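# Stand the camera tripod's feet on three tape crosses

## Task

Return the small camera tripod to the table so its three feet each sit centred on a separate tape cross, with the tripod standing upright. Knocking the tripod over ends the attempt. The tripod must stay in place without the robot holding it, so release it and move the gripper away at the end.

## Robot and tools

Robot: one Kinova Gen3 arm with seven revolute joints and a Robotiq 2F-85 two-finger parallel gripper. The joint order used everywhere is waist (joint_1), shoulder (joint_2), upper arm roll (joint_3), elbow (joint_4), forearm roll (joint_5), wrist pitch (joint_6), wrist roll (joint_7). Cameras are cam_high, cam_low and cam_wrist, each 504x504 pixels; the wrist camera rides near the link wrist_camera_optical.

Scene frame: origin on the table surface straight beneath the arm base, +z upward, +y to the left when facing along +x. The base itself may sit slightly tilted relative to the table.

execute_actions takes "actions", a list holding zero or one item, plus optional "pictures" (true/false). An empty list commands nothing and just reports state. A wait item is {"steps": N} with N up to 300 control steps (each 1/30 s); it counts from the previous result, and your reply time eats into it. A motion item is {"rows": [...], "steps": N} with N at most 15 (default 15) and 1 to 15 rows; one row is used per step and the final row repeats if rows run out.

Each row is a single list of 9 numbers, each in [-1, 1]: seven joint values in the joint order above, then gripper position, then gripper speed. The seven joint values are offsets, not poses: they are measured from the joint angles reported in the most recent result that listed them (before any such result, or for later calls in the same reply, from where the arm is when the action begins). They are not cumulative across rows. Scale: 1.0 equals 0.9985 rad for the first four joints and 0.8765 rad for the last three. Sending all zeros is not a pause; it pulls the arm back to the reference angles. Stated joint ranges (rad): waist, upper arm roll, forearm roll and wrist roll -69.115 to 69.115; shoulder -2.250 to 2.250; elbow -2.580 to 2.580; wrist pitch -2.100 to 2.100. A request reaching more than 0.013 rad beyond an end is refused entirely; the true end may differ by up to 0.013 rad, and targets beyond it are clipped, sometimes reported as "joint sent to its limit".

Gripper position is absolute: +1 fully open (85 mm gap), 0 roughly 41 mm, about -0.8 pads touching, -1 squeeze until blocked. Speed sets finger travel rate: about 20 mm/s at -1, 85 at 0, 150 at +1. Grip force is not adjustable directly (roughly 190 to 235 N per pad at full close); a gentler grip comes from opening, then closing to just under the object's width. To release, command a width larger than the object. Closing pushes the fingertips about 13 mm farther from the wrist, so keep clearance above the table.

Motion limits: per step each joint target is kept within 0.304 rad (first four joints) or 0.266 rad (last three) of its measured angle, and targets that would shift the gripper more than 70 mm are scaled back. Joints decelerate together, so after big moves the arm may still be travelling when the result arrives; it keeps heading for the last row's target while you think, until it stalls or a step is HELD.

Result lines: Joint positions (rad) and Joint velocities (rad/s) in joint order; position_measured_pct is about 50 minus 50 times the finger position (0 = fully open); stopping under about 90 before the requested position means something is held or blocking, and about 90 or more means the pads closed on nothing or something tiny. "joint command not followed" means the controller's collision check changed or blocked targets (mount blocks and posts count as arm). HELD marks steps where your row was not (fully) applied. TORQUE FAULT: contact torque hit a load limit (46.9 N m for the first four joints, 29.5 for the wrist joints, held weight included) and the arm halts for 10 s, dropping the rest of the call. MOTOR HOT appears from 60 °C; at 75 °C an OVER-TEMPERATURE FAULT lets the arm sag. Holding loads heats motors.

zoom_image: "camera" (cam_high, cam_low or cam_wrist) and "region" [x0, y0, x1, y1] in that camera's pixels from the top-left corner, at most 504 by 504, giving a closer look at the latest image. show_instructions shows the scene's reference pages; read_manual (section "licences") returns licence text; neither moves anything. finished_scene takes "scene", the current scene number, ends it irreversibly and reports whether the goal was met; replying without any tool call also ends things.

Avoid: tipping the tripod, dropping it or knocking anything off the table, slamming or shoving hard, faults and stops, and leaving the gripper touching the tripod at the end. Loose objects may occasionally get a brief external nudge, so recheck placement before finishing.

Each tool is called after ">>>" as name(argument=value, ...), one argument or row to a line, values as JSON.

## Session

>>> show_instructions(
)

>>> execute_actions(
  actions=[],
)

Reference images for this scene: manual page 1, manual page 2, manual page 3.

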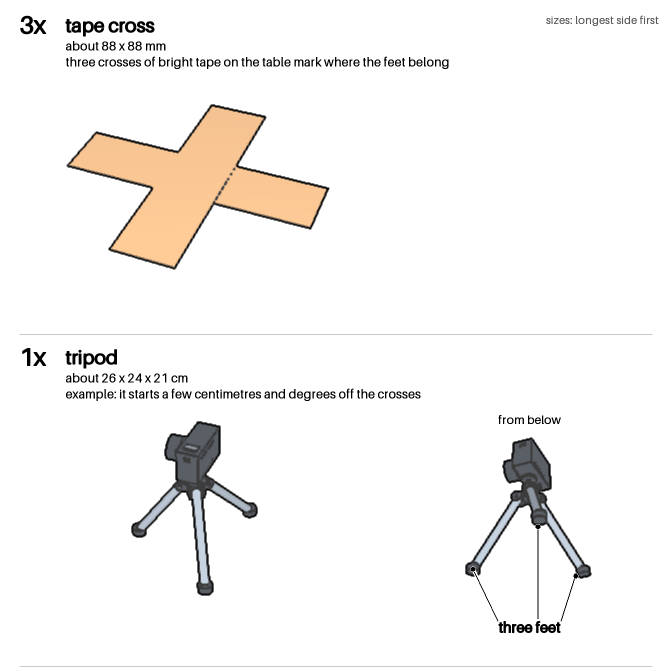

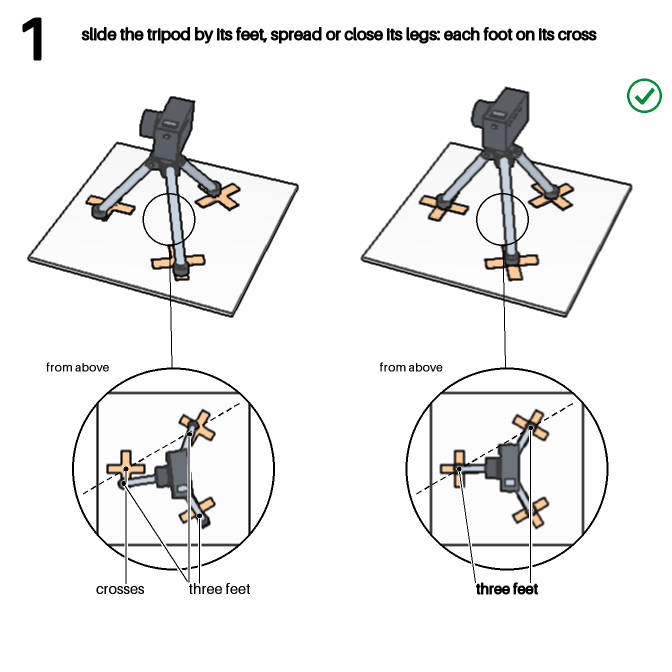

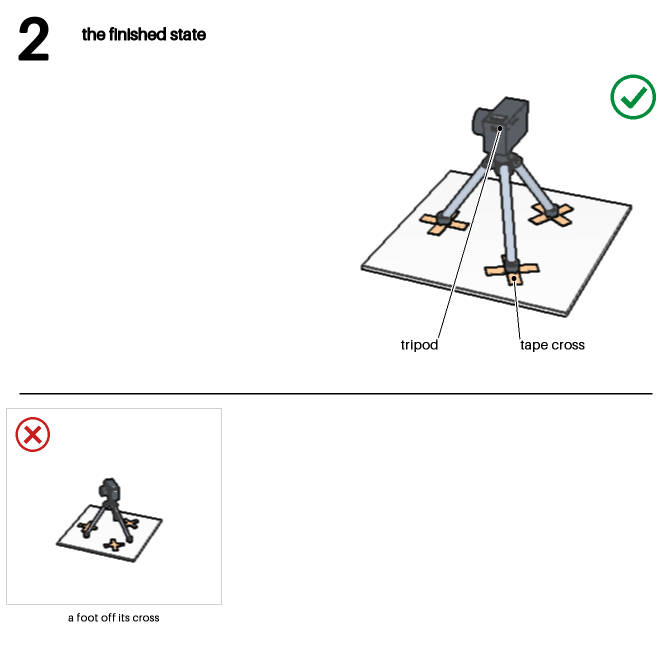

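Scene clock: 0.00 s of 8400.00 s.
position_measured_pct=0.0
Joint positions: [-0.312  1.207 -0.206  0.434 -0.292  1.828  2.006]
Joint velocities: [ 0.    -0.     0.001  0.     0.     0.    -0.001]

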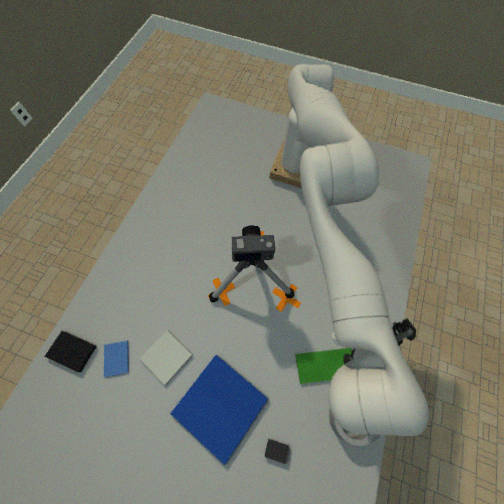

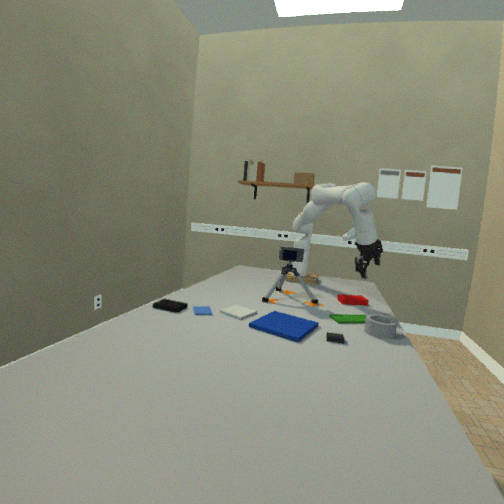

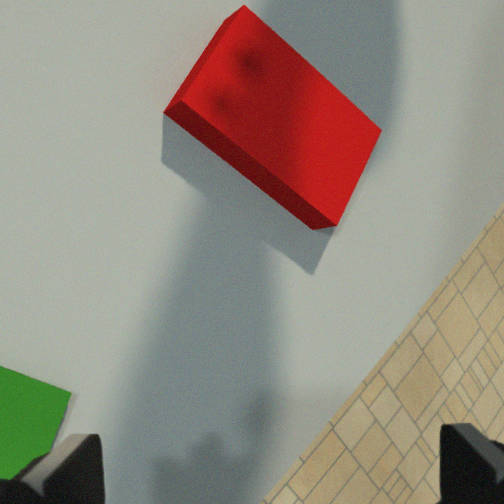

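>>> execute_actions(
  actions=[
    {"rows": [[0.2494,-0.8232,0.2063,0.7702,0.3331,-0.3126,-0.5682,1,0]], "steps": 15},
  ],
  pictures=false,
)

>>> execute_actions(
  actions=[
    {"steps": 25},
  ],
)

Scene clock: 11.53 s of 8400.00 s.
position_measured_pct=0.0
Joint positions: [-0.151  0.919 -0.072  0.719 -0.104  1.65   1.762]
Joint velocities: [ 0.278 -0.827  0.236  0.82   0.336 -0.309 -0.717]
Steps of this call (steps 1 to 90: nothing new was sent; then 8.03 s passed at rest; steps 91 to 105: all 15 steps of this action). Readings (joint positions | what the end effector reports):
91: [-0.311 1.206 -0.205 0.435 -0.292 1.827 2.006] | position_measured_pct=0.0
92: [-0.307 1.200 -0.203 0.441 -0.289 1.823 2.002] | position_measured_pct=0.0
94: [-0.286 1.172 -0.188 0.469 -0.268 1.801 1.981] | position_measured_pct=0.0
98: [-0.229 1.090 -0.139 0.549 -0.200 1.738 1.910] | position_measured_pct=0.0
105: the state above

Scene clock: 12.37 s of 8400.00 s.
position_measured_pct=0.0
Joint positions: [-0.063  0.386  0.     1.203  0.     1.554  1.508]
Joint velocities: [ 0.001 -0.018  0.     0.004  0.     0.001 -0.   ]
Steps of this call (steps 1 to 25: the robot went on to your last target). Readings (joint positions | what the end effector reports):
1: [-0.142 0.891 -0.064 0.746 -0.094 1.640 1.738] | position_measured_pct=0.0
2: [-0.133 0.862 -0.057 0.775 -0.083 1.631 1.713] | position_measured_pct=0.0
4: [-0.118 0.802 -0.045 0.835 -0.066 1.614 1.670] | position_measured_pct=0.0
8: [-0.096 0.675 -0.026 0.960 -0.039 1.590 1.605] | position_measured_pct=0.0
25: the state above

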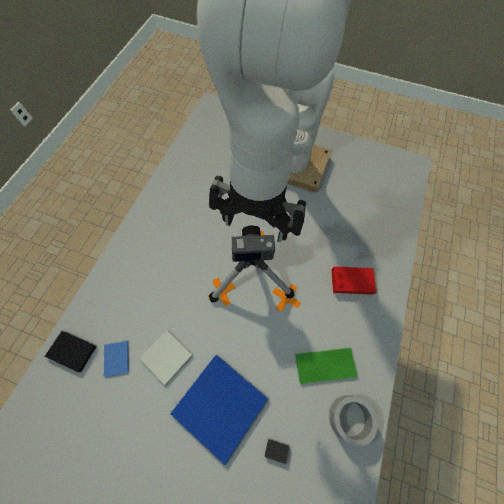

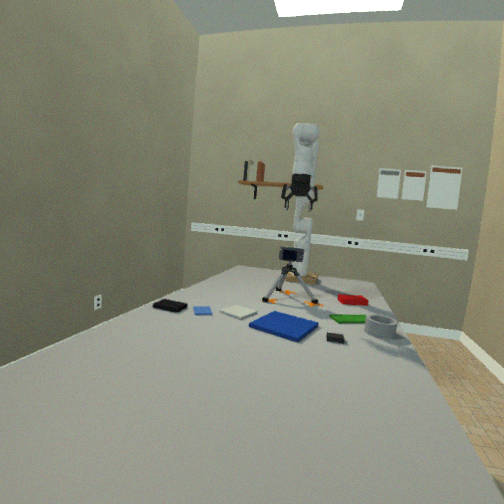

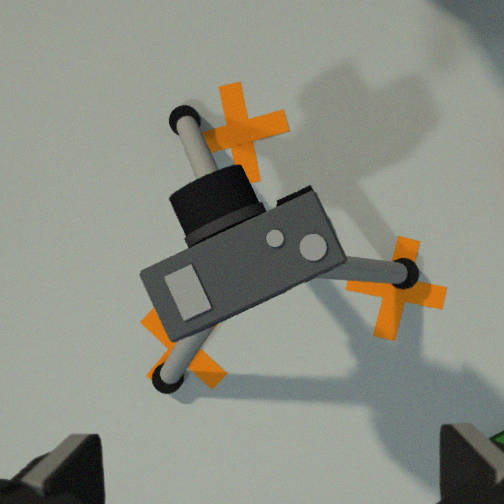

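>>> execute_actions(
  actions=[
    {"rows": [[0.2083,-0.3764,0,0.4722,0,-0.1108,0.7587,1,0]], "steps": 15},
  ],
  pictures=false,
)

>>> execute_actions(
  actions=[
    {"steps": 12},
  ],
  pictures=false,
)

>>> execute_actions(
  actions=[
    {"rows": [[0,0.3735,0,0.5044,0,-1.0,0,1,0]], "steps": 15},
  ],
  pictures=false,
)

>>> execute_actions(
  actions=[
    {"steps": 20},
  ],
  pictures=false,
)

Scene clock: 44.60 s of 8400.00 s.
position_measured_pct=0.0
Joint positions: [0.109 0.08  0.001 1.572 0.    1.473 1.877]
Joint velocities: [ 0.22  -0.425  0.002  0.687  0.    -0.108  1.215]
Steps of this call (steps 1 to 30: the robot went on to your last target; steps 31 to 90: nothing new was sent; then 28.73 s passed at rest; steps 91 to 105: all 15 steps of this action). Readings (joint positions | what the end effector reports):
91: [-0.062 0.384 0.000 1.204 -0.000 1.553 1.509] | position_measured_pct=0.0
92: [-0.058 0.378 -0.001 1.210 -0.001 1.551 1.513] | position_measured_pct=0.0
94: [-0.038 0.350 -0.001 1.236 -0.001 1.543 1.534] | position_measured_pct=0.0
98: [0.029 0.236 0.001 1.347 0.000 1.512 1.632] | position_measured_pct=0.0
105: the state above

Scene clock: 45.00 s of 8400.00 s.
position_measured_pct=0.0
Joint positions: [0.144 0.012 0.001 1.674 0.    1.457 2.173]
Joint velocities: [ 0.007 -0.016  0.     0.005  0.    -0.001 -0.001]
Steps of this call (steps 1 to 12: the robot went on to your last target). Readings (joint positions | what the end effector reports):
1: [0.116 0.067 0.001 1.593 0.000 1.470 1.918] | position_measured_pct=0.0
2: [0.121 0.056 0.001 1.610 0.000 1.467 1.958] | position_measured_pct=0.0
4: [0.130 0.038 0.001 1.637 0.000 1.463 2.040] | position_measured_pct=0.0
8: [0.142 0.015 0.001 1.671 0.000 1.458 2.165] | position_measured_pct=0.0
12: the state above

Scene clock: 45.50 s of 8400.00 s.
position_measured_pct=0.0
Joint positions: [0.144 0.28  0.    2.    0.    1.16  2.173]
Joint velocities: [-0.     0.546  0.001  0.916 -0.    -1.064 -0.   ]
Steps of this call (steps 1 to 15: all 15 steps of this action). Readings (joint positions | what the end effector reports):
1: [0.144 0.013 0.001 1.675 0.000 1.456 2.173] | position_measured_pct=0.0
2: [0.144 0.018 0.001 1.679 0.000 1.453 2.173] | position_measured_pct=0.0
4: [0.144 0.045 0.001 1.704 0.000 1.431 2.173] | position_measured_pct=0.0
8: [0.144 0.144 0.001 1.800 0.000 1.345 2.173] | position_measured_pct=0.0
15: the state above

Scene clock: 46.17 s of 8400.00 s.
position_measured_pct=0.0
Joint positions: [0.144 0.385 0.001 2.178 0.    0.58  2.173]
Joint velocities: [ 0.     0.004  0.     0.005 -0.    -0.     0.   ]
Steps of this call (steps 1 to 20: the robot went on to your last target). Readings (joint positions | what the end effector reports):
1: [0.144 0.298 0.000 2.030 0.000 1.122 2.173] | position_measured_pct=0.0
2: [0.144 0.314 0.000 2.058 0.000 1.082 2.173] | position_measured_pct=0.0
4: [0.144 0.338 0.001 2.101 0.000 1.001 2.173] | position_measured_pct=0.0
8: [0.144 0.365 0.001 2.148 0.000 0.839 2.173] | position_measured_pct=0.0
20: the state above

>>> execute_actions(
  actions=[
    {"rows": [[0.001,0.0494,0,0.0693,0,-0.1369,0,1,0]], "steps": 14},
  ],
)

Scene clock: 47.90 s of 8400.00 s.
position_measured_pct=0.0
Joint positions: [0.145 0.434 0.001 2.247 0.    0.46  2.173]
Joint velocities: [ 0.     0.005 -0.     0.002  0.    -0.001 -0.001]
Steps of this call (steps 1 to 15: the robot went on to your last target; steps 16 to 38: nothing new was sent; steps 39 to 52: all 14 steps of this action). Readings (joint positions | what the end effector reports):
39: [0.144 0.386 0.001 2.179 0.000 0.579 2.173] | position_measured_pct=0.0
40: [0.144 0.390 0.001 2.183 0.000 0.571 2.173] | position_measured_pct=0.0
42: [0.144 0.410 0.001 2.208 0.000 0.527 2.173] | position_measured_pct=0.0
46: [0.145 0.432 0.001 2.246 0.000 0.462 2.173] | position_measured_pct=0.0
52: the state above

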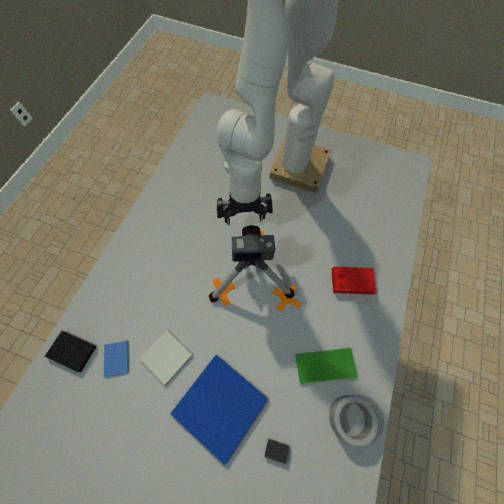

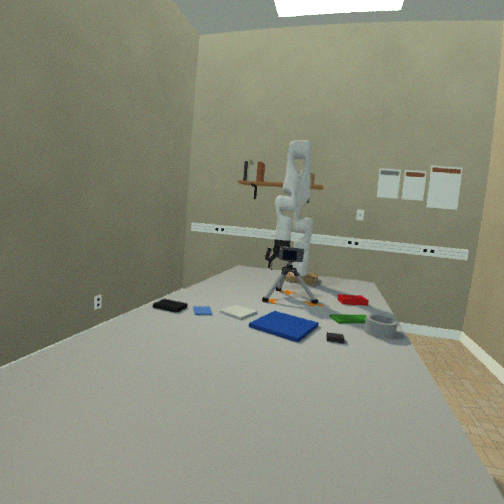

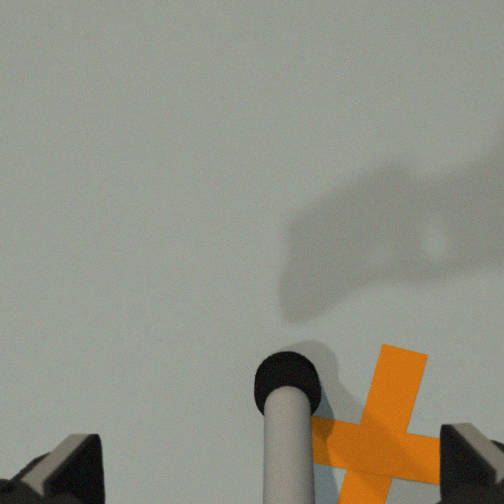

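>>> execute_actions(
  actions=[
    {"rows": [[-0.0171,0.2511,0,0.0617,0,-0.3557,-0.0194,1,0]], "steps": 15},
  ],
  pictures=false,
)

>>> execute_actions(
  actions=[
    {"steps": 8},
  ],
)

Scene clock: 54.50 s of 8400.00 s.
position_measured_pct=0.0
Joint positions: [0.128 0.677 0.    2.308 0.    0.149 2.156]
Joint velocities: [-0.004  0.045  0.003  0.003  0.    -0.03  -0.001]
Steps of this call (steps 1 to 15: the robot went on to your last target; steps 16 to 90: nothing new was sent; then 3.10 s passed at rest; steps 91 to 105: all 15 steps of this action). Readings (joint positions | what the end effector reports):
91: [0.145 0.435 0.001 2.247 0.000 0.460 2.173] | position_measured_pct=0.0
92: [0.144 0.441 0.001 2.248 0.000 0.455 2.173] | position_measured_pct=0.0
94: [0.142 0.470 0.001 2.254 0.000 0.428 2.171] | position_measured_pct=0.0
98: [0.135 0.578 0.001 2.281 0.000 0.300 2.164] | position_measured_pct=0.0
105: the state above

Scene clock: 54.77 s of 8400.00 s.
position_measured_pct=0.0
Joint positions: [0.128 0.684 0.001 2.309 0.    0.148 2.156]
Joint velocities: [-0.001  0.007  0.     0.    -0.     0.001  0.   ]
Steps of this call (steps 1 to 8: the robot went on to your last target). Readings (joint positions | what the end effector reports):
1: [0.128 0.678 0.000 2.308 0.000 0.149 2.156] | position_measured_pct=0.0
2: [0.128 0.680 0.001 2.308 0.000 0.148 2.156] | position_measured_pct=0.0
4: [0.128 0.682 0.001 2.309 0.000 0.148 2.156] | position_measured_pct=0.0
8: the state above

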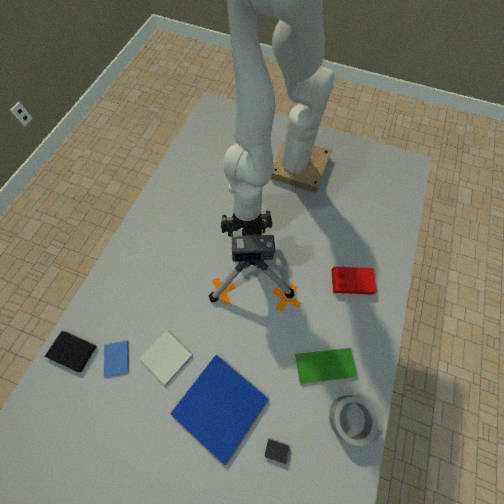

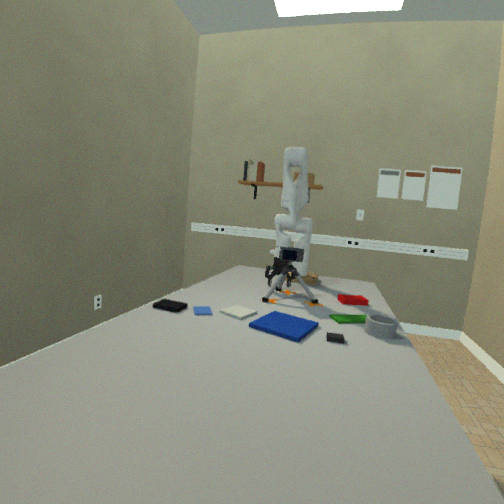

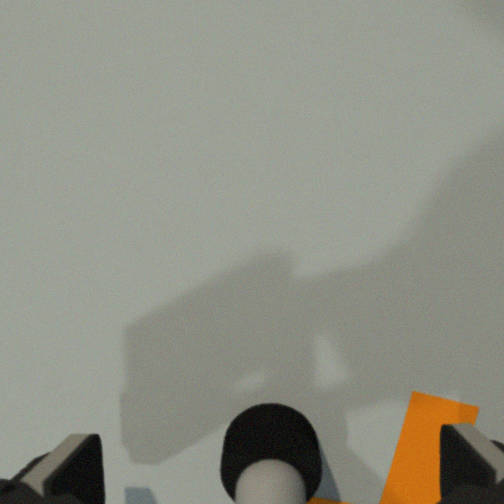

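>>> execute_actions(
  actions=[
    {"rows": [[0,0,0,0,0,0,0,-0.45,0.3]], "steps": 15},
  ],
  pictures=false,
)

>>> execute_actions(
  actions=[
    {"steps": 10},
  ],
  pictures=false,
)

>>> execute_actions(
  actions=[
    {"rows": [[-0.0049,0.0001,0,-0.0003,0,0.0003,-0.0128,-0.45,0],[-0.0098,0.0001,0,-0.0006,0,0.0006,-0.0257,-0.45,0],[-0.0147,0.0002,0,-0.001,0,0.0009,-0.0385,-0.45,0],[-0.0196,0.0003,0,-0.0013,0,0.0012,-0.0513,-0.45,0],[-0.0245,0.0003,0,-0.0016,0,0.0015,-0.0642,-0.45,0],[-0.0294,0.0004,0,-0.0019,0,0.0018,-0.077,-0.45,0],[-0.0343,0.0005,0,-0.0022,0,0.0021,-0.0898,-0.45,0],[-0.0392,0.0005,0,-0.0025,0,0.0024,-0.1027,-0.45,0],[-0.0441,0.0006,0,-0.0029,0,0.0027,-0.1155,-0.45,0],[-0.049,0.0007,0,-0.0032,0,0.003,-0.1283,-0.45,0],[-0.0539,0.0007,0,-0.0035,0,0.0033,-0.1412,-0.45,0],[-0.0588,0.0008,0,-0.0038,0,0.0036,-0.154,-0.45,0],[-0.0637,0.0009,0,-0.0041,0,0.0039,-0.1668,-0.45,0],[-0.0686,0.0009,0,-0.0044,0,0.0042,-0.1797,-0.45,0],[-0.0735,0.001,0,-0.0048,0,0.0045,-0.1925,-0.45,0]], "steps": 15},
  ],
)

Scene clock: 69.10 s of 8400.00 s.
position_measured_pct=44.8
Joint positions: [0.128 0.684 0.001 2.309 0.    0.148 2.156]
Joint velocities: [ 0.  0. -0.  0.  0. -0. -0.]
Steps of this call (steps 1 to 15: the robot went on to your last target; steps 16 to 90: nothing new was sent; then 10.83 s passed at rest; steps 91 to 105: all 15 steps of this action). Readings (joint positions | what the end effector reports):
91: [0.128 0.684 0.001 2.309 0.000 0.148 2.156] | position_measured_pct=0.0
92: [0.128 0.684 0.001 2.309 0.000 0.148 2.156] | position_measured_pct=0.4
94: [0.128 0.684 0.001 2.309 0.000 0.148 2.156] | position_measured_pct=5.6
98: [0.128 0.684 0.001 2.309 0.000 0.148 2.156] | position_measured_pct=19.4
105: the state above

Scene clock: 69.43 s of 8400.00 s.
position_measured_pct=68.7
Joint positions: [0.128 0.683 0.001 2.309 0.    0.149 2.156]
Joint velocities: [-0.    -0.    -0.     0.     0.    -0.001  0.   ]
Steps of this call (steps 1 to 10: the robot went on to your last target). Readings (joint positions | what the end effector reports):
1: [0.128 0.684 0.001 2.309 0.000 0.148 2.156] | position_measured_pct=48.8
2: [0.128 0.684 0.001 2.309 0.000 0.148 2.156] | position_measured_pct=52.4
4: [0.128 0.684 0.001 2.309 0.000 0.148 2.156] | position_measured_pct=59.5
8: [0.128 0.683 0.000 2.309 0.000 0.149 2.156] | position_measured_pct=68.7
10: the state above

Scene clock: 69.93 s of 8400.00 s.
position_measured_pct=68.7
Joint positions: [0.066 0.683 0.003 2.307 0.001 0.154 2.009]
Joint velocities: [-0.145  0.001  0.001 -0.01  -0.     0.007 -0.337]
Steps of this call (steps 1 to 15: all 15 steps of this action). Readings (joint positions | what the end effector reports):
1: [0.127 0.683 0.001 2.309 0.000 0.149 2.155] | position_measured_pct=68.7
2: [0.124 0.682 0.002 2.309 0.000 0.149 2.150] | position_measured_pct=68.7
4: [0.116 0.683 0.002 2.309 0.001 0.150 2.132] | position_measured_pct=68.7
8: [0.099 0.683 0.003 2.308 0.001 0.152 2.088] | position_measured_pct=68.7
15: the state above

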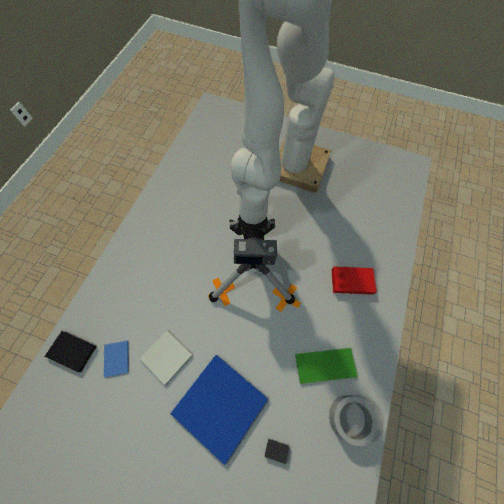

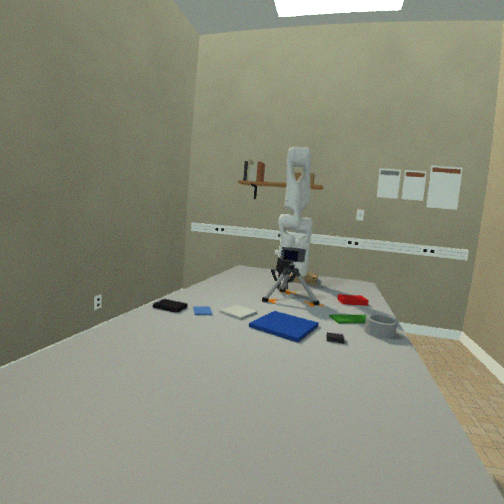

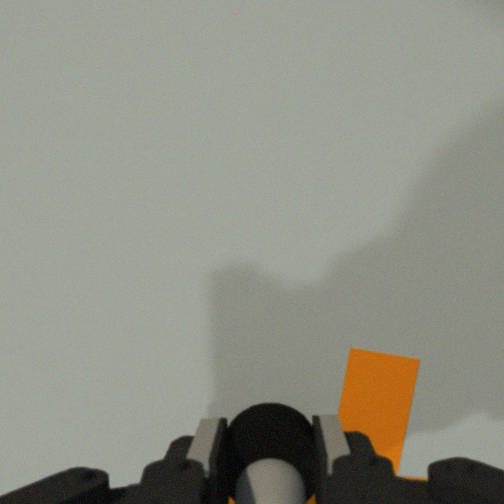

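>>> execute_actions(
  actions=[],
)

Scene clock: 79.47 s of 8400.00 s.
position_measured_pct=68.7
Joint positions: [0.057 0.683 0.004 2.306 0.001 0.154 1.988]
Joint velocities: [ 0.    -0.    -0.002 -0.     0.    -0.002 -0.   ]
Steps of this call (steps 1 to 30: the robot went on to your last target; steps 31 to 90: nothing new was sent; then 6.53 s passed at rest). Readings (joint positions | what the end effector reports):
1: [0.061 0.683 0.003 2.306 0.001 0.154 1.998] | position_measured_pct=68.7
2: [0.059 0.683 0.003 2.306 0.001 0.154 1.991] | position_measured_pct=68.7
4: [0.058 0.683 0.003 2.306 0.001 0.154 1.988] | position_measured_pct=68.7
8: [0.057 0.683 0.003 2.306 0.001 0.154 1.988] | position_measured_pct=68.7
90: the state above
The arm was judged still, so your last target was given up. Only a new action makes it travel on or press farther. Fingers that are still opening or closing keep moving.

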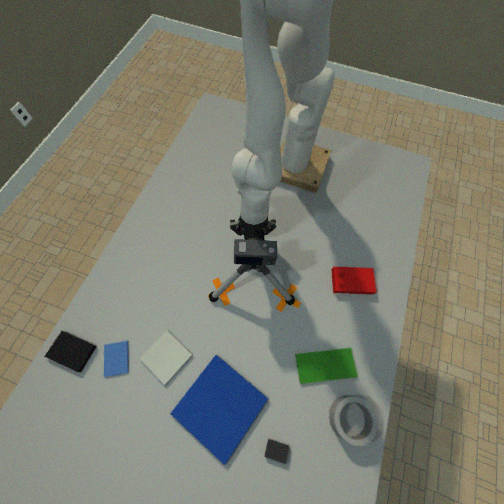

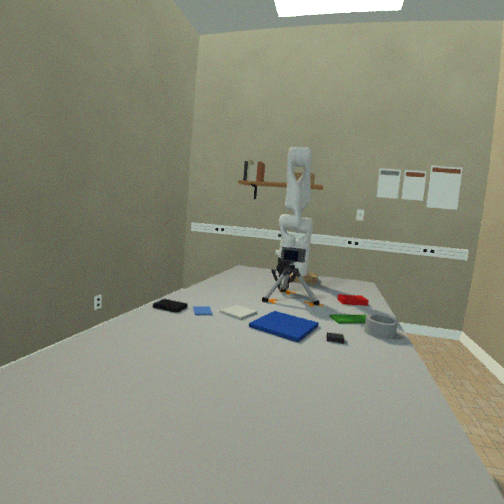

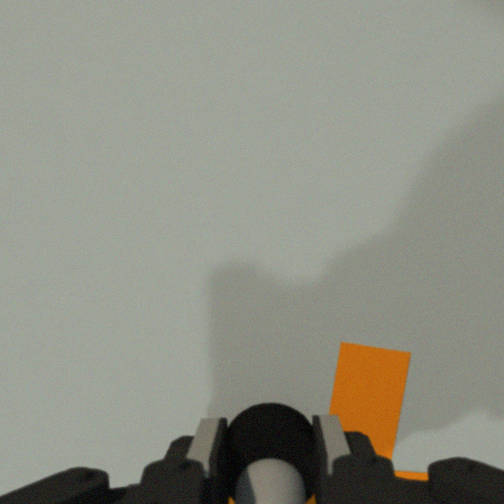

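>>> execute_actions(
  actions=[
    {"rows": [[-0.006,0.0003,0,-0.0012,0,0.0008,-0.0153,-0.45,-0.5],[-0.012,0.0007,0,-0.0023,0,0.0017,-0.0306,-0.45,-0.5],[-0.018,0.001,0,-0.0035,0,0.0025,-0.046,-0.45,-0.5],[-0.024,0.0013,0,-0.0047,0,0.0033,-0.0613,-0.45,-0.5],[-0.03,0.0017,0,-0.0058,0,0.0041,-0.0766,-0.45,-0.5],[-0.036,0.002,0,-0.007,0,0.005,-0.0919,-0.45,-0.5],[-0.042,0.0024,0,-0.0082,0,0.0058,-0.1073,-0.45,-0.5],[-0.048,0.0027,0,-0.0093,0,0.0066,-0.1226,-0.45,-0.5],[-0.054,0.003,0,-0.0105,0,0.0075,-0.1379,-0.45,-0.5],[-0.06,0.0034,0,-0.0116,0,0.0083,-0.1532,-0.45,-0.5],[-0.066,0.0037,0,-0.0128,0,0.0091,-0.1685,-0.45,-0.5],[-0.072,0.004,0,-0.014,0,0.01,-0.1839,-0.45,-0.5],[-0.078,0.0044,0,-0.0151,0,0.0108,-0.1992,-0.45,-0.5],[-0.0836,0.0047,0,-0.0163,0,0.0116,-0.2145,-0.45,-0.5]], "steps": 15},
  ],
  pictures=false,
)

>>> execute_actions(
  actions=[
    {"steps": 12},
  ],
)

Scene clock: 95.90 s of 8400.00 s.
position_measured_pct=68.7
Joint positions: [-0.017  0.686  0.009  2.294  0.002  0.167  1.814]
Joint velocities: [-0.12   0.004 -0.004 -0.027  0.     0.02  -0.346]
Steps of this call (steps 1 to 90: nothing new was sent; then 12.93 s passed at rest; steps 91 to 105: all 15 steps of this action). Readings (joint positions | what the end effector reports):
91: [0.056 0.683 0.004 2.306 0.001 0.155 1.987] | position_measured_pct=68.7
92: [0.053 0.683 0.005 2.306 0.001 0.155 1.981] | position_measured_pct=68.7
94: [0.044 0.684 0.006 2.305 0.002 0.157 1.959] | position_measured_pct=68.7
98: [0.022 0.684 0.007 2.301 0.002 0.161 1.907] | position_measured_pct=68.7
105: the state above

Scene clock: 96.30 s of 8400.00 s.
position_measured_pct=68.7
Joint positions: [-0.022  0.686  0.009  2.293  0.002  0.168  1.8  ]
Joint velocities: [-0.001  0.     0.001  0.     0.     0.     0.   ]
Steps of this call (steps 1 to 12: the robot went on to your last target). Readings (joint positions | what the end effector reports):
1: [-0.020 0.686 0.008 2.294 0.002 0.168 1.805] | position_measured_pct=68.7
2: [-0.020 0.686 0.008 2.293 0.002 0.168 1.802] | position_measured_pct=68.7
4: [-0.021 0.686 0.008 2.293 0.002 0.168 1.800] | position_measured_pct=68.7
8: [-0.022 0.686 0.009 2.293 0.002 0.168 1.800] | position_measured_pct=68.7
12: the state above

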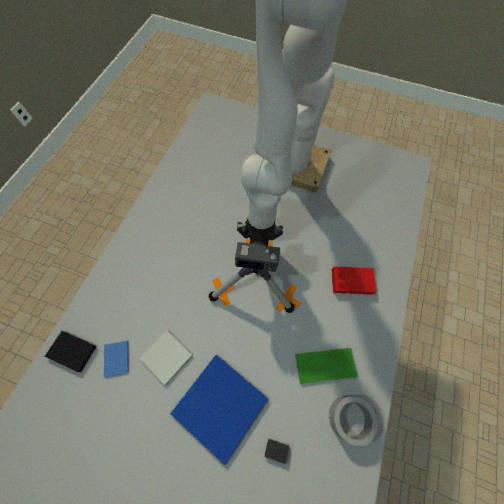

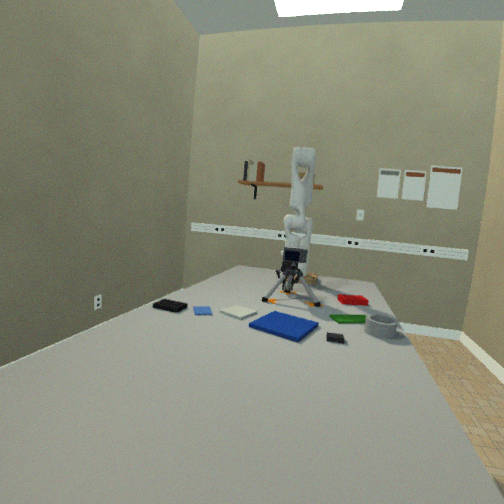

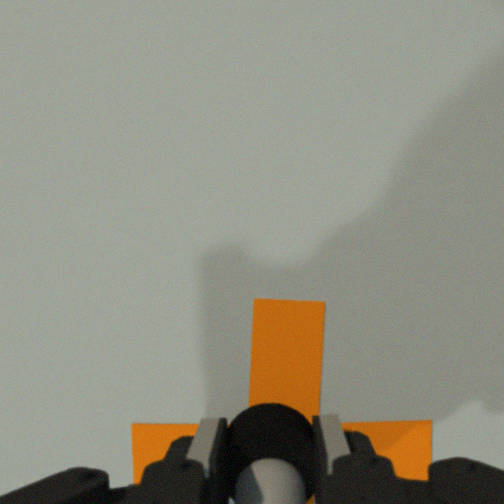

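>>> execute_actions(
  actions=[
    {"rows": [[-0.004,0.0004,0,-0.0025,0,0.001,-0.0035,-0.45,-0.5],[-0.008,0.0008,0,-0.005,0,0.002,-0.007,-0.45,-0.5],[-0.012,0.0012,0,-0.0075,0,0.003,-0.0105,-0.45,-0.5],[-0.015,0.0016,0,-0.010,0,0.004,-0.014,-0.45,-0.5]], "steps": 15},
  ],
)

Scene clock: 106.07 s of 8400.00 s.
position_measured_pct=68.7
Joint positions: [-0.034  0.687  0.013  2.288  0.003  0.175  1.788]
Joint velocities: [-0.     0.     0.    -0.     0.     0.     0.001]
Steps of this call (steps 1 to 30: the robot went on to your last target; steps 31 to 90: nothing new was sent; then 6.27 s passed at rest; steps 91 to 105: all 15 steps of this action). Readings (joint positions | what the end effector reports):
91: [-0.022 0.686 0.009 2.293 0.002 0.168 1.800] | position_measured_pct=68.7
92: [-0.024 0.685 0.011 2.293 0.002 0.170 1.799] | position_measured_pct=68.7
94: [-0.031 0.686 0.012 2.290 0.003 0.173 1.793] | position_measured_pct=68.7
98: [-0.034 0.687 0.012 2.288 0.003 0.175 1.788] | position_measured_pct=68.7
105: the state above

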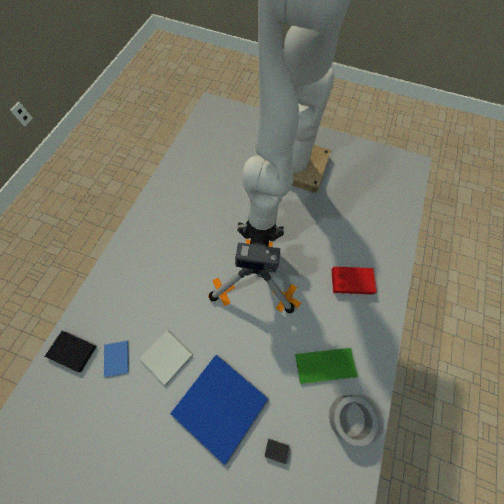

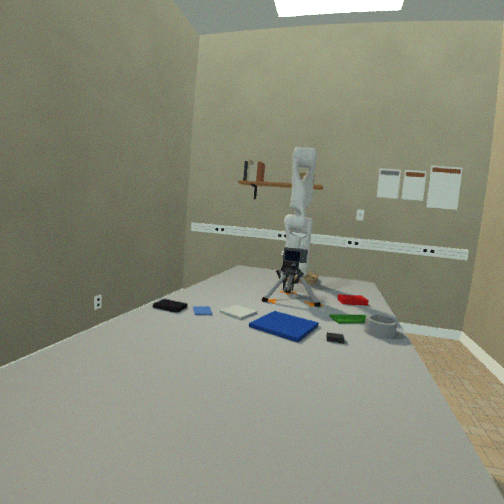

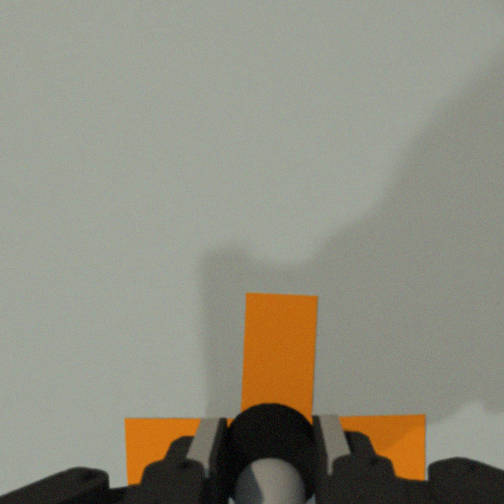

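>>> execute_actions(
  actions=[
    {"rows": [[-0.002,0.0005,0,-0.003,0,0.001,-0.002,-0.45,-0.5],[-0.004,0.001,0,-0.006,0,0.002,-0.004,-0.45,-0.5],[-0.006,0.0015,0,-0.009,0,0.003,-0.006,-0.45,-0.5],[-0.006,0.002,0,-0.012,0,0.004,-0.006,-0.45,-0.5],[-0.006,0.002,0,-0.012,0,0.004,-0.006,-0.45,-0.5],[-0.006,0.002,0,-0.012,0,0.004,-0.006,-0.45,-0.5],[-0.006,0.002,0,-0.012,0,0.004,-0.006,-0.45,-0.5],[-0.006,0.002,0,-0.012,0,0.004,-0.006,-0.45,-0.5],[-0.004,0.0015,0,-0.008,0,0.003,-0.006,0.2,-0.3]], "steps": 15},
  ],
  pictures=false,
)

>>> execute_actions(
  actions=[
    {"steps": 8},
  ],
)

Scene clock: 114.63 s of 8400.00 s.
position_measured_pct=59.1
Joint positions: [-0.038  0.688  0.013  2.28   0.003  0.178  1.783]
Joint velocities: [-0.006 -0.001 -0.004 -0.013 -0.    -0.005 -0.   ]
Steps of this call (steps 1 to 15: the robot went on to your last target; steps 16 to 90: nothing new was sent; then 5.07 s passed at rest; steps 91 to 105: all 15 steps of this action). Readings (joint positions | what the end effector reports):
91: [-0.034 0.687 0.013 2.288 0.003 0.176 1.788] | position_measured_pct=68.7
92: [-0.035 0.687 0.014 2.287 0.003 0.177 1.787] | position_measured_pct=68.7
94: [-0.037 0.688 0.015 2.284 0.003 0.181 1.784] | position_measured_pct=68.7
98: [-0.038 0.688 0.015 2.282 0.004 0.185 1.783] | position_measured_pct=68.7
105: the state above

Scene clock: 114.90 s of 8400.00 s.
position_measured_pct=41.7
Joint positions: [-0.038  0.688  0.013  2.28   0.003  0.178  1.783]
Joint velocities: [-0.     0.     0.001 -0.    -0.    -0.001  0.   ]
Steps of this call (steps 1 to 8: the robot went on to your last target). Readings (joint positions | what the end effector reports):
1: [-0.038 0.688 0.013 2.280 0.003 0.178 1.783] | position_measured_pct=56.7
2: [-0.038 0.688 0.013 2.280 0.003 0.178 1.783] | position_measured_pct=54.4
4: [-0.038 0.688 0.013 2.280 0.003 0.178 1.783] | position_measured_pct=50.0
8: the state above

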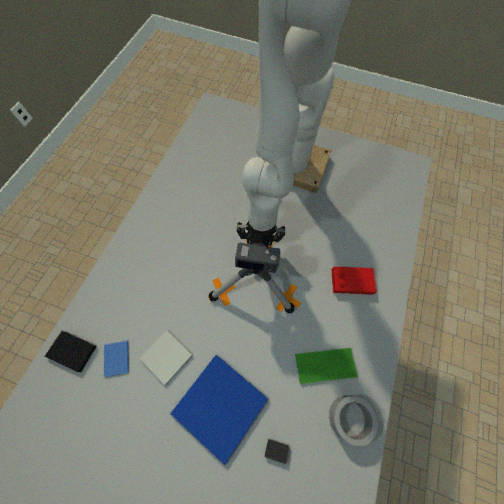

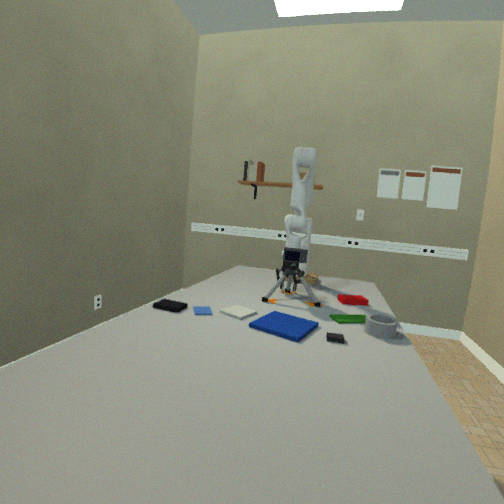

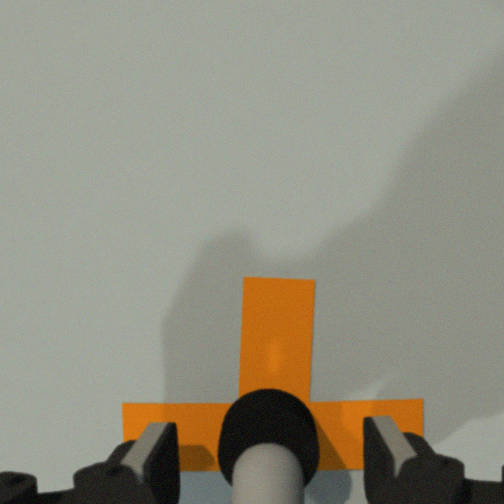

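>>> execute_actions(
  actions=[
    {"rows": [[0,-0.2764,-0.013,0.018,-0.003,0.2893,0,0.2,0]], "steps": 15},
  ],
)

>>> zoom_image(
  camera="cam_high",
  region=[180, 200, 340, 340],
)

Scene clock: 133.27 s of 8400.00 s.
position_measured_pct=40.1
Joint positions: [-0.038  0.421 -0.     2.298  0.     0.431  1.783]
Joint velocities: [-0.001 -0.041 -0.002  0.007 -0.     0.026  0.   ]
Steps of this call (steps 1 to 15: the robot went on to your last target; steps 16 to 90: nothing new was sent; then 14.87 s passed at rest; steps 91 to 105: all 15 steps of this action). Readings (joint positions | what the end effector reports):
91: [-0.038 0.687 0.013 2.280 0.003 0.179 1.783] | position_measured_pct=40.1
92: [-0.038 0.681 0.012 2.280 0.003 0.183 1.783] | position_measured_pct=40.1
94: [-0.038 0.652 0.011 2.282 0.003 0.206 1.783] | position_measured_pct=40.1
98: [-0.038 0.532 0.006 2.289 0.001 0.313 1.783] | position_measured_pct=40.1
105: the state above

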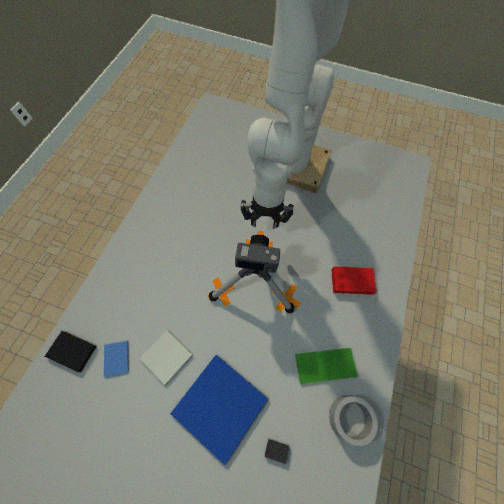

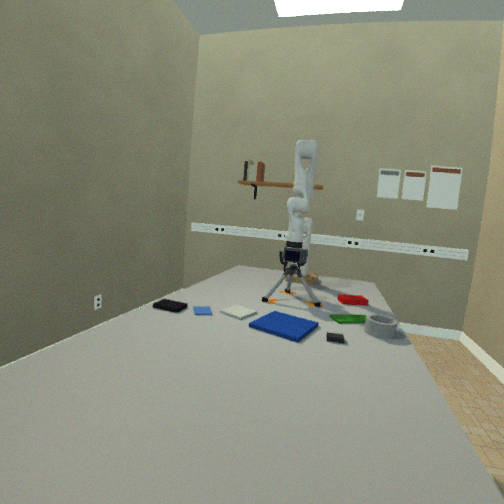

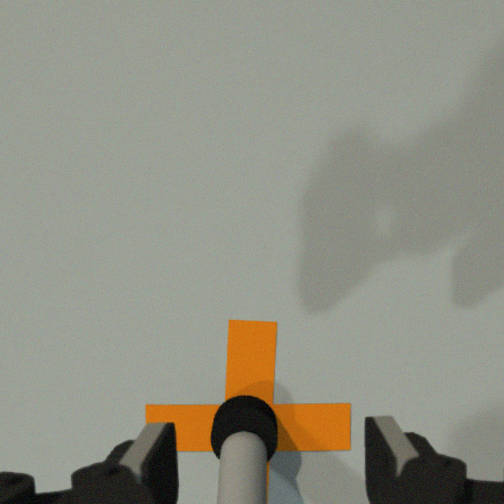

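Region (180, 200, 340, 340) of cam_high's 504x504 image, scaled by 3.150, with more detail than that image has; it fills the top 441 rows of this view, and the rest is white.

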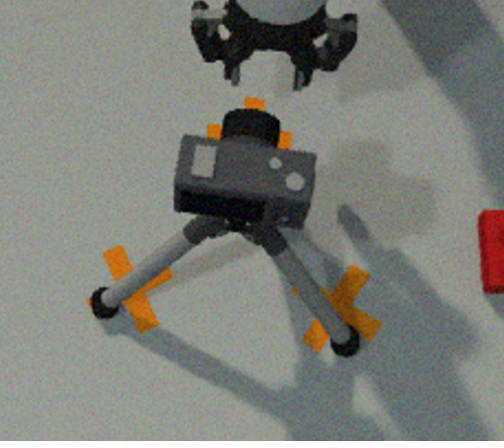

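>>> execute_actions(
  actions=[
    {"rows": [[-0.383,-0.009,0,0,0,0,-1.0,0.2,0]], "steps": 15},
  ],
  pictures=false,
)

Scene clock: 161.40 s of 8400.00 s.
position_measured_pct=40.1
Joint positions: [-0.367  0.412 -0.001  2.297  0.     0.431  1.372]
Joint velocities: [-0.335 -0.001  0.006  0.002  0.001  0.001 -1.216]
From where the robot then was, a joint's target lay farther than a number of 1.0 reaches, so one or more steps of this call were cut to that.
Steps of this call (steps 1 to 15: the robot went on to your last target; steps 16 to 90: nothing new was sent; then 24.63 s passed at rest; steps 91 to 105: all 15 steps of this action). Readings (joint positions | what the end effector reports):
91: [-0.039 0.412 -0.000 2.298 0.000 0.432 1.782] | position_measured_pct=40.1
92: [-0.046 0.412 0.001 2.298 0.000 0.432 1.779] | position_measured_pct=40.1
94: [-0.076 0.412 0.001 2.298 0.001 0.432 1.757] | position_measured_pct=40.1
98: [-0.199 0.412 0.001 2.297 0.001 0.431 1.654] | position_measured_pct=40.1
105: the state above

>>> execute_actions(
  actions=[
    {"rows": [[-0.033,0.151,0,-0.3375,0,0.2133,-1.0,0.2,0]], "steps": 15},
  ],
  pictures=false,
)

Scene clock: 165.73 s of 8400.00 s.
position_measured_pct=40.1
Joint positions: [-0.401  0.555 -0.001  1.974  0.     0.61   0.517]
Joint velocities: [ 0.017  0.121 -0.    -0.344 -0.     0.178 -0.588]
Steps of this call (steps 1 to 30: the robot went on to your last target; steps 31 to 90: nothing new was sent; then 0.83 s passed at rest; steps 91 to 105: all 15 steps of this action). Readings (joint positions | what the end effector reports):
91: [-0.421 0.412 -0.000 2.297 0.000 0.432 0.906] | position_measured_pct=40.1
92: [-0.420 0.416 -0.000 2.292 0.000 0.435 0.902] | position_measured_pct=40.1
94: [-0.418 0.430 -0.000 2.267 0.000 0.451 0.880] | position_measured_pct=40.1
98: [-0.410 0.487 -0.001 2.150 0.000 0.519 0.775] | position_measured_pct=40.1
105: the state above

>>> execute_actions(
  actions=[
    {"rows": [[0.0776,0.1594,0,-0.3518,0,0.2221,-1.0,0.2,0]], "steps": 15},
  ],
  pictures=false,
)

Scene clock: 169.70 s of 8400.00 s.
position_measured_pct=40.1
Joint positions: [-0.333  0.695 -0.001  1.662  0.     0.784  0.082]
Joint velocities: [ 0.06   0.118 -0.002 -0.277 -0.     0.146 -1.215]
Steps of this call (steps 1 to 30: the robot went on to your last target; steps 31 to 90: nothing new was sent; then 0.47 s passed at rest; steps 91 to 105: all 15 steps of this action). Readings (joint positions | what the end effector reports):
91: [-0.400 0.563 -0.001 1.960 -0.000 0.619 0.495] | position_measured_pct=40.1
92: [-0.398 0.566 -0.001 1.955 -0.000 0.622 0.492] | position_measured_pct=40.1
94: [-0.391 0.581 -0.002 1.929 -0.000 0.638 0.470] | position_measured_pct=40.1
98: [-0.363 0.638 -0.001 1.812 -0.000 0.706 0.365] | position_measured_pct=40.1
105: the state above

>>> execute_actions(
  actions=[
    {"rows": [[0.0095,0.0192,0.001,-0.0394,0,0.0236,-0.8172,0.2,0]], "steps": 15},
  ],
)

Scene clock: 171.83 s of 8400.00 s.
position_measured_pct=40.1
Joint positions: [-0.324  0.714  0.     1.622  0.     0.805 -0.634]
Joint velocities: [-0.     0.     0.001 -0.    -0.    -0.002  0.   ]
Steps of this call (steps 1 to 30: the robot went on to your last target; steps 31 to 49: nothing new was sent; steps 50 to 64: all 15 steps of this action). Readings (joint positions | what the end effector reports):
50: [-0.324 0.714 -0.001 1.623 0.000 0.805 -0.360] | position_measured_pct=40.1
51: [-0.324 0.714 -0.001 1.623 0.000 0.805 -0.368] | position_measured_pct=40.1
53: [-0.324 0.714 -0.001 1.623 0.000 0.805 -0.416] | position_measured_pct=40.1
57: [-0.324 0.714 -0.000 1.623 0.000 0.805 -0.574] | position_measured_pct=40.1
64: the state above

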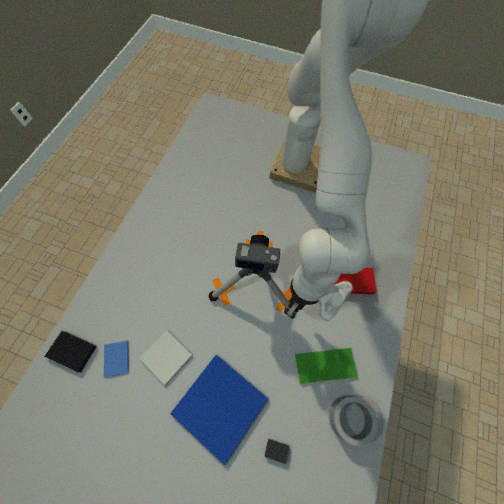

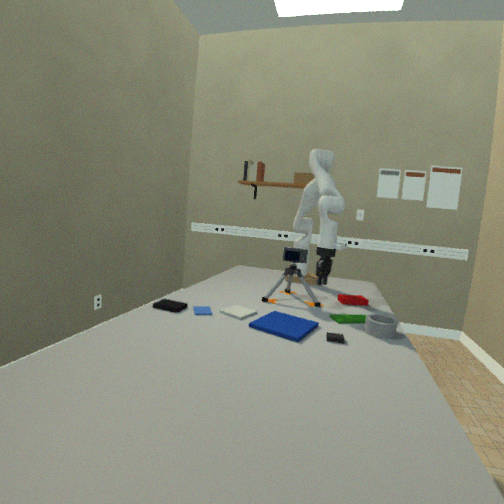

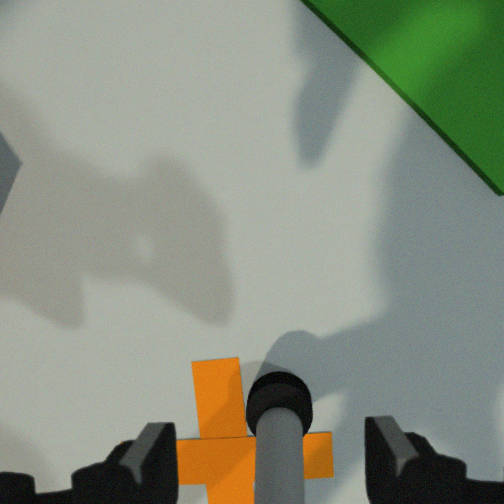

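>>> execute_actions(
  actions=[
    {"rows": [[0.0175,0.1501,0,0.0436,0,-0.22,0.019,0.2,0]], "steps": 15},
  ],
  pictures=false,
)

>>> execute_actions(
  actions=[
    {"steps": 8},
  ],
)

Scene clock: 186.00 s of 8400.00 s.
position_measured_pct=40.1
Joint positions: [-0.306  0.862  0.     1.666  0.     0.612 -0.617]
Joint velocities: [ 0.002  0.018 -0.001 -0.     0.    -0.001 -0.   ]
Steps of this call (steps 1 to 15: the robot went on to your last target; steps 16 to 90: nothing new was sent; then 10.67 s passed at rest; steps 91 to 105: all 15 steps of this action). Readings (joint positions | what the end effector reports):
91: [-0.324 0.715 0.000 1.623 0.000 0.804 -0.634] | position_measured_pct=40.1
92: [-0.323 0.720 0.000 1.623 -0.000 0.799 -0.633] | position_measured_pct=40.1
94: [-0.320 0.748 0.000 1.630 -0.000 0.766 -0.631] | position_measured_pct=40.1
98: [-0.309 0.837 0.000 1.658 0.000 0.649 -0.620] | position_measured_pct=40.1
105: the state above

Scene clock: 186.27 s of 8400.00 s.
position_measured_pct=40.1
Joint positions: [-0.306  0.864  0.     1.666  0.     0.612 -0.617]
Joint velocities: [ 0.001  0.001  0.     0.     0.    -0.001  0.001]
Steps of this call (steps 1 to 8: the robot went on to your last target). Readings (joint positions | what the end effector reports):
1: [-0.306 0.863 0.000 1.666 0.000 0.612 -0.617] | position_measured_pct=40.1
2: [-0.306 0.863 0.000 1.666 0.000 0.612 -0.617] | position_measured_pct=40.1
4: [-0.306 0.863 0.000 1.666 0.000 0.612 -0.617] | position_measured_pct=40.1
8: the state above

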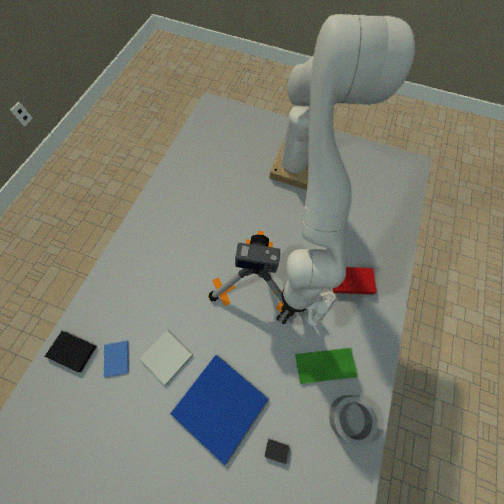

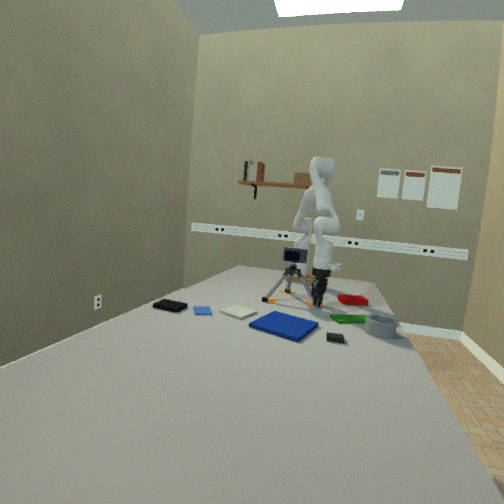

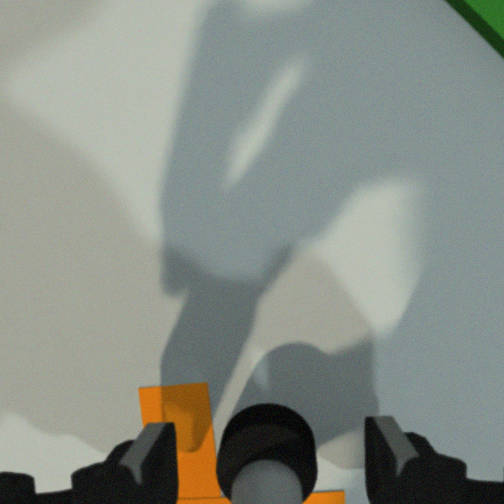

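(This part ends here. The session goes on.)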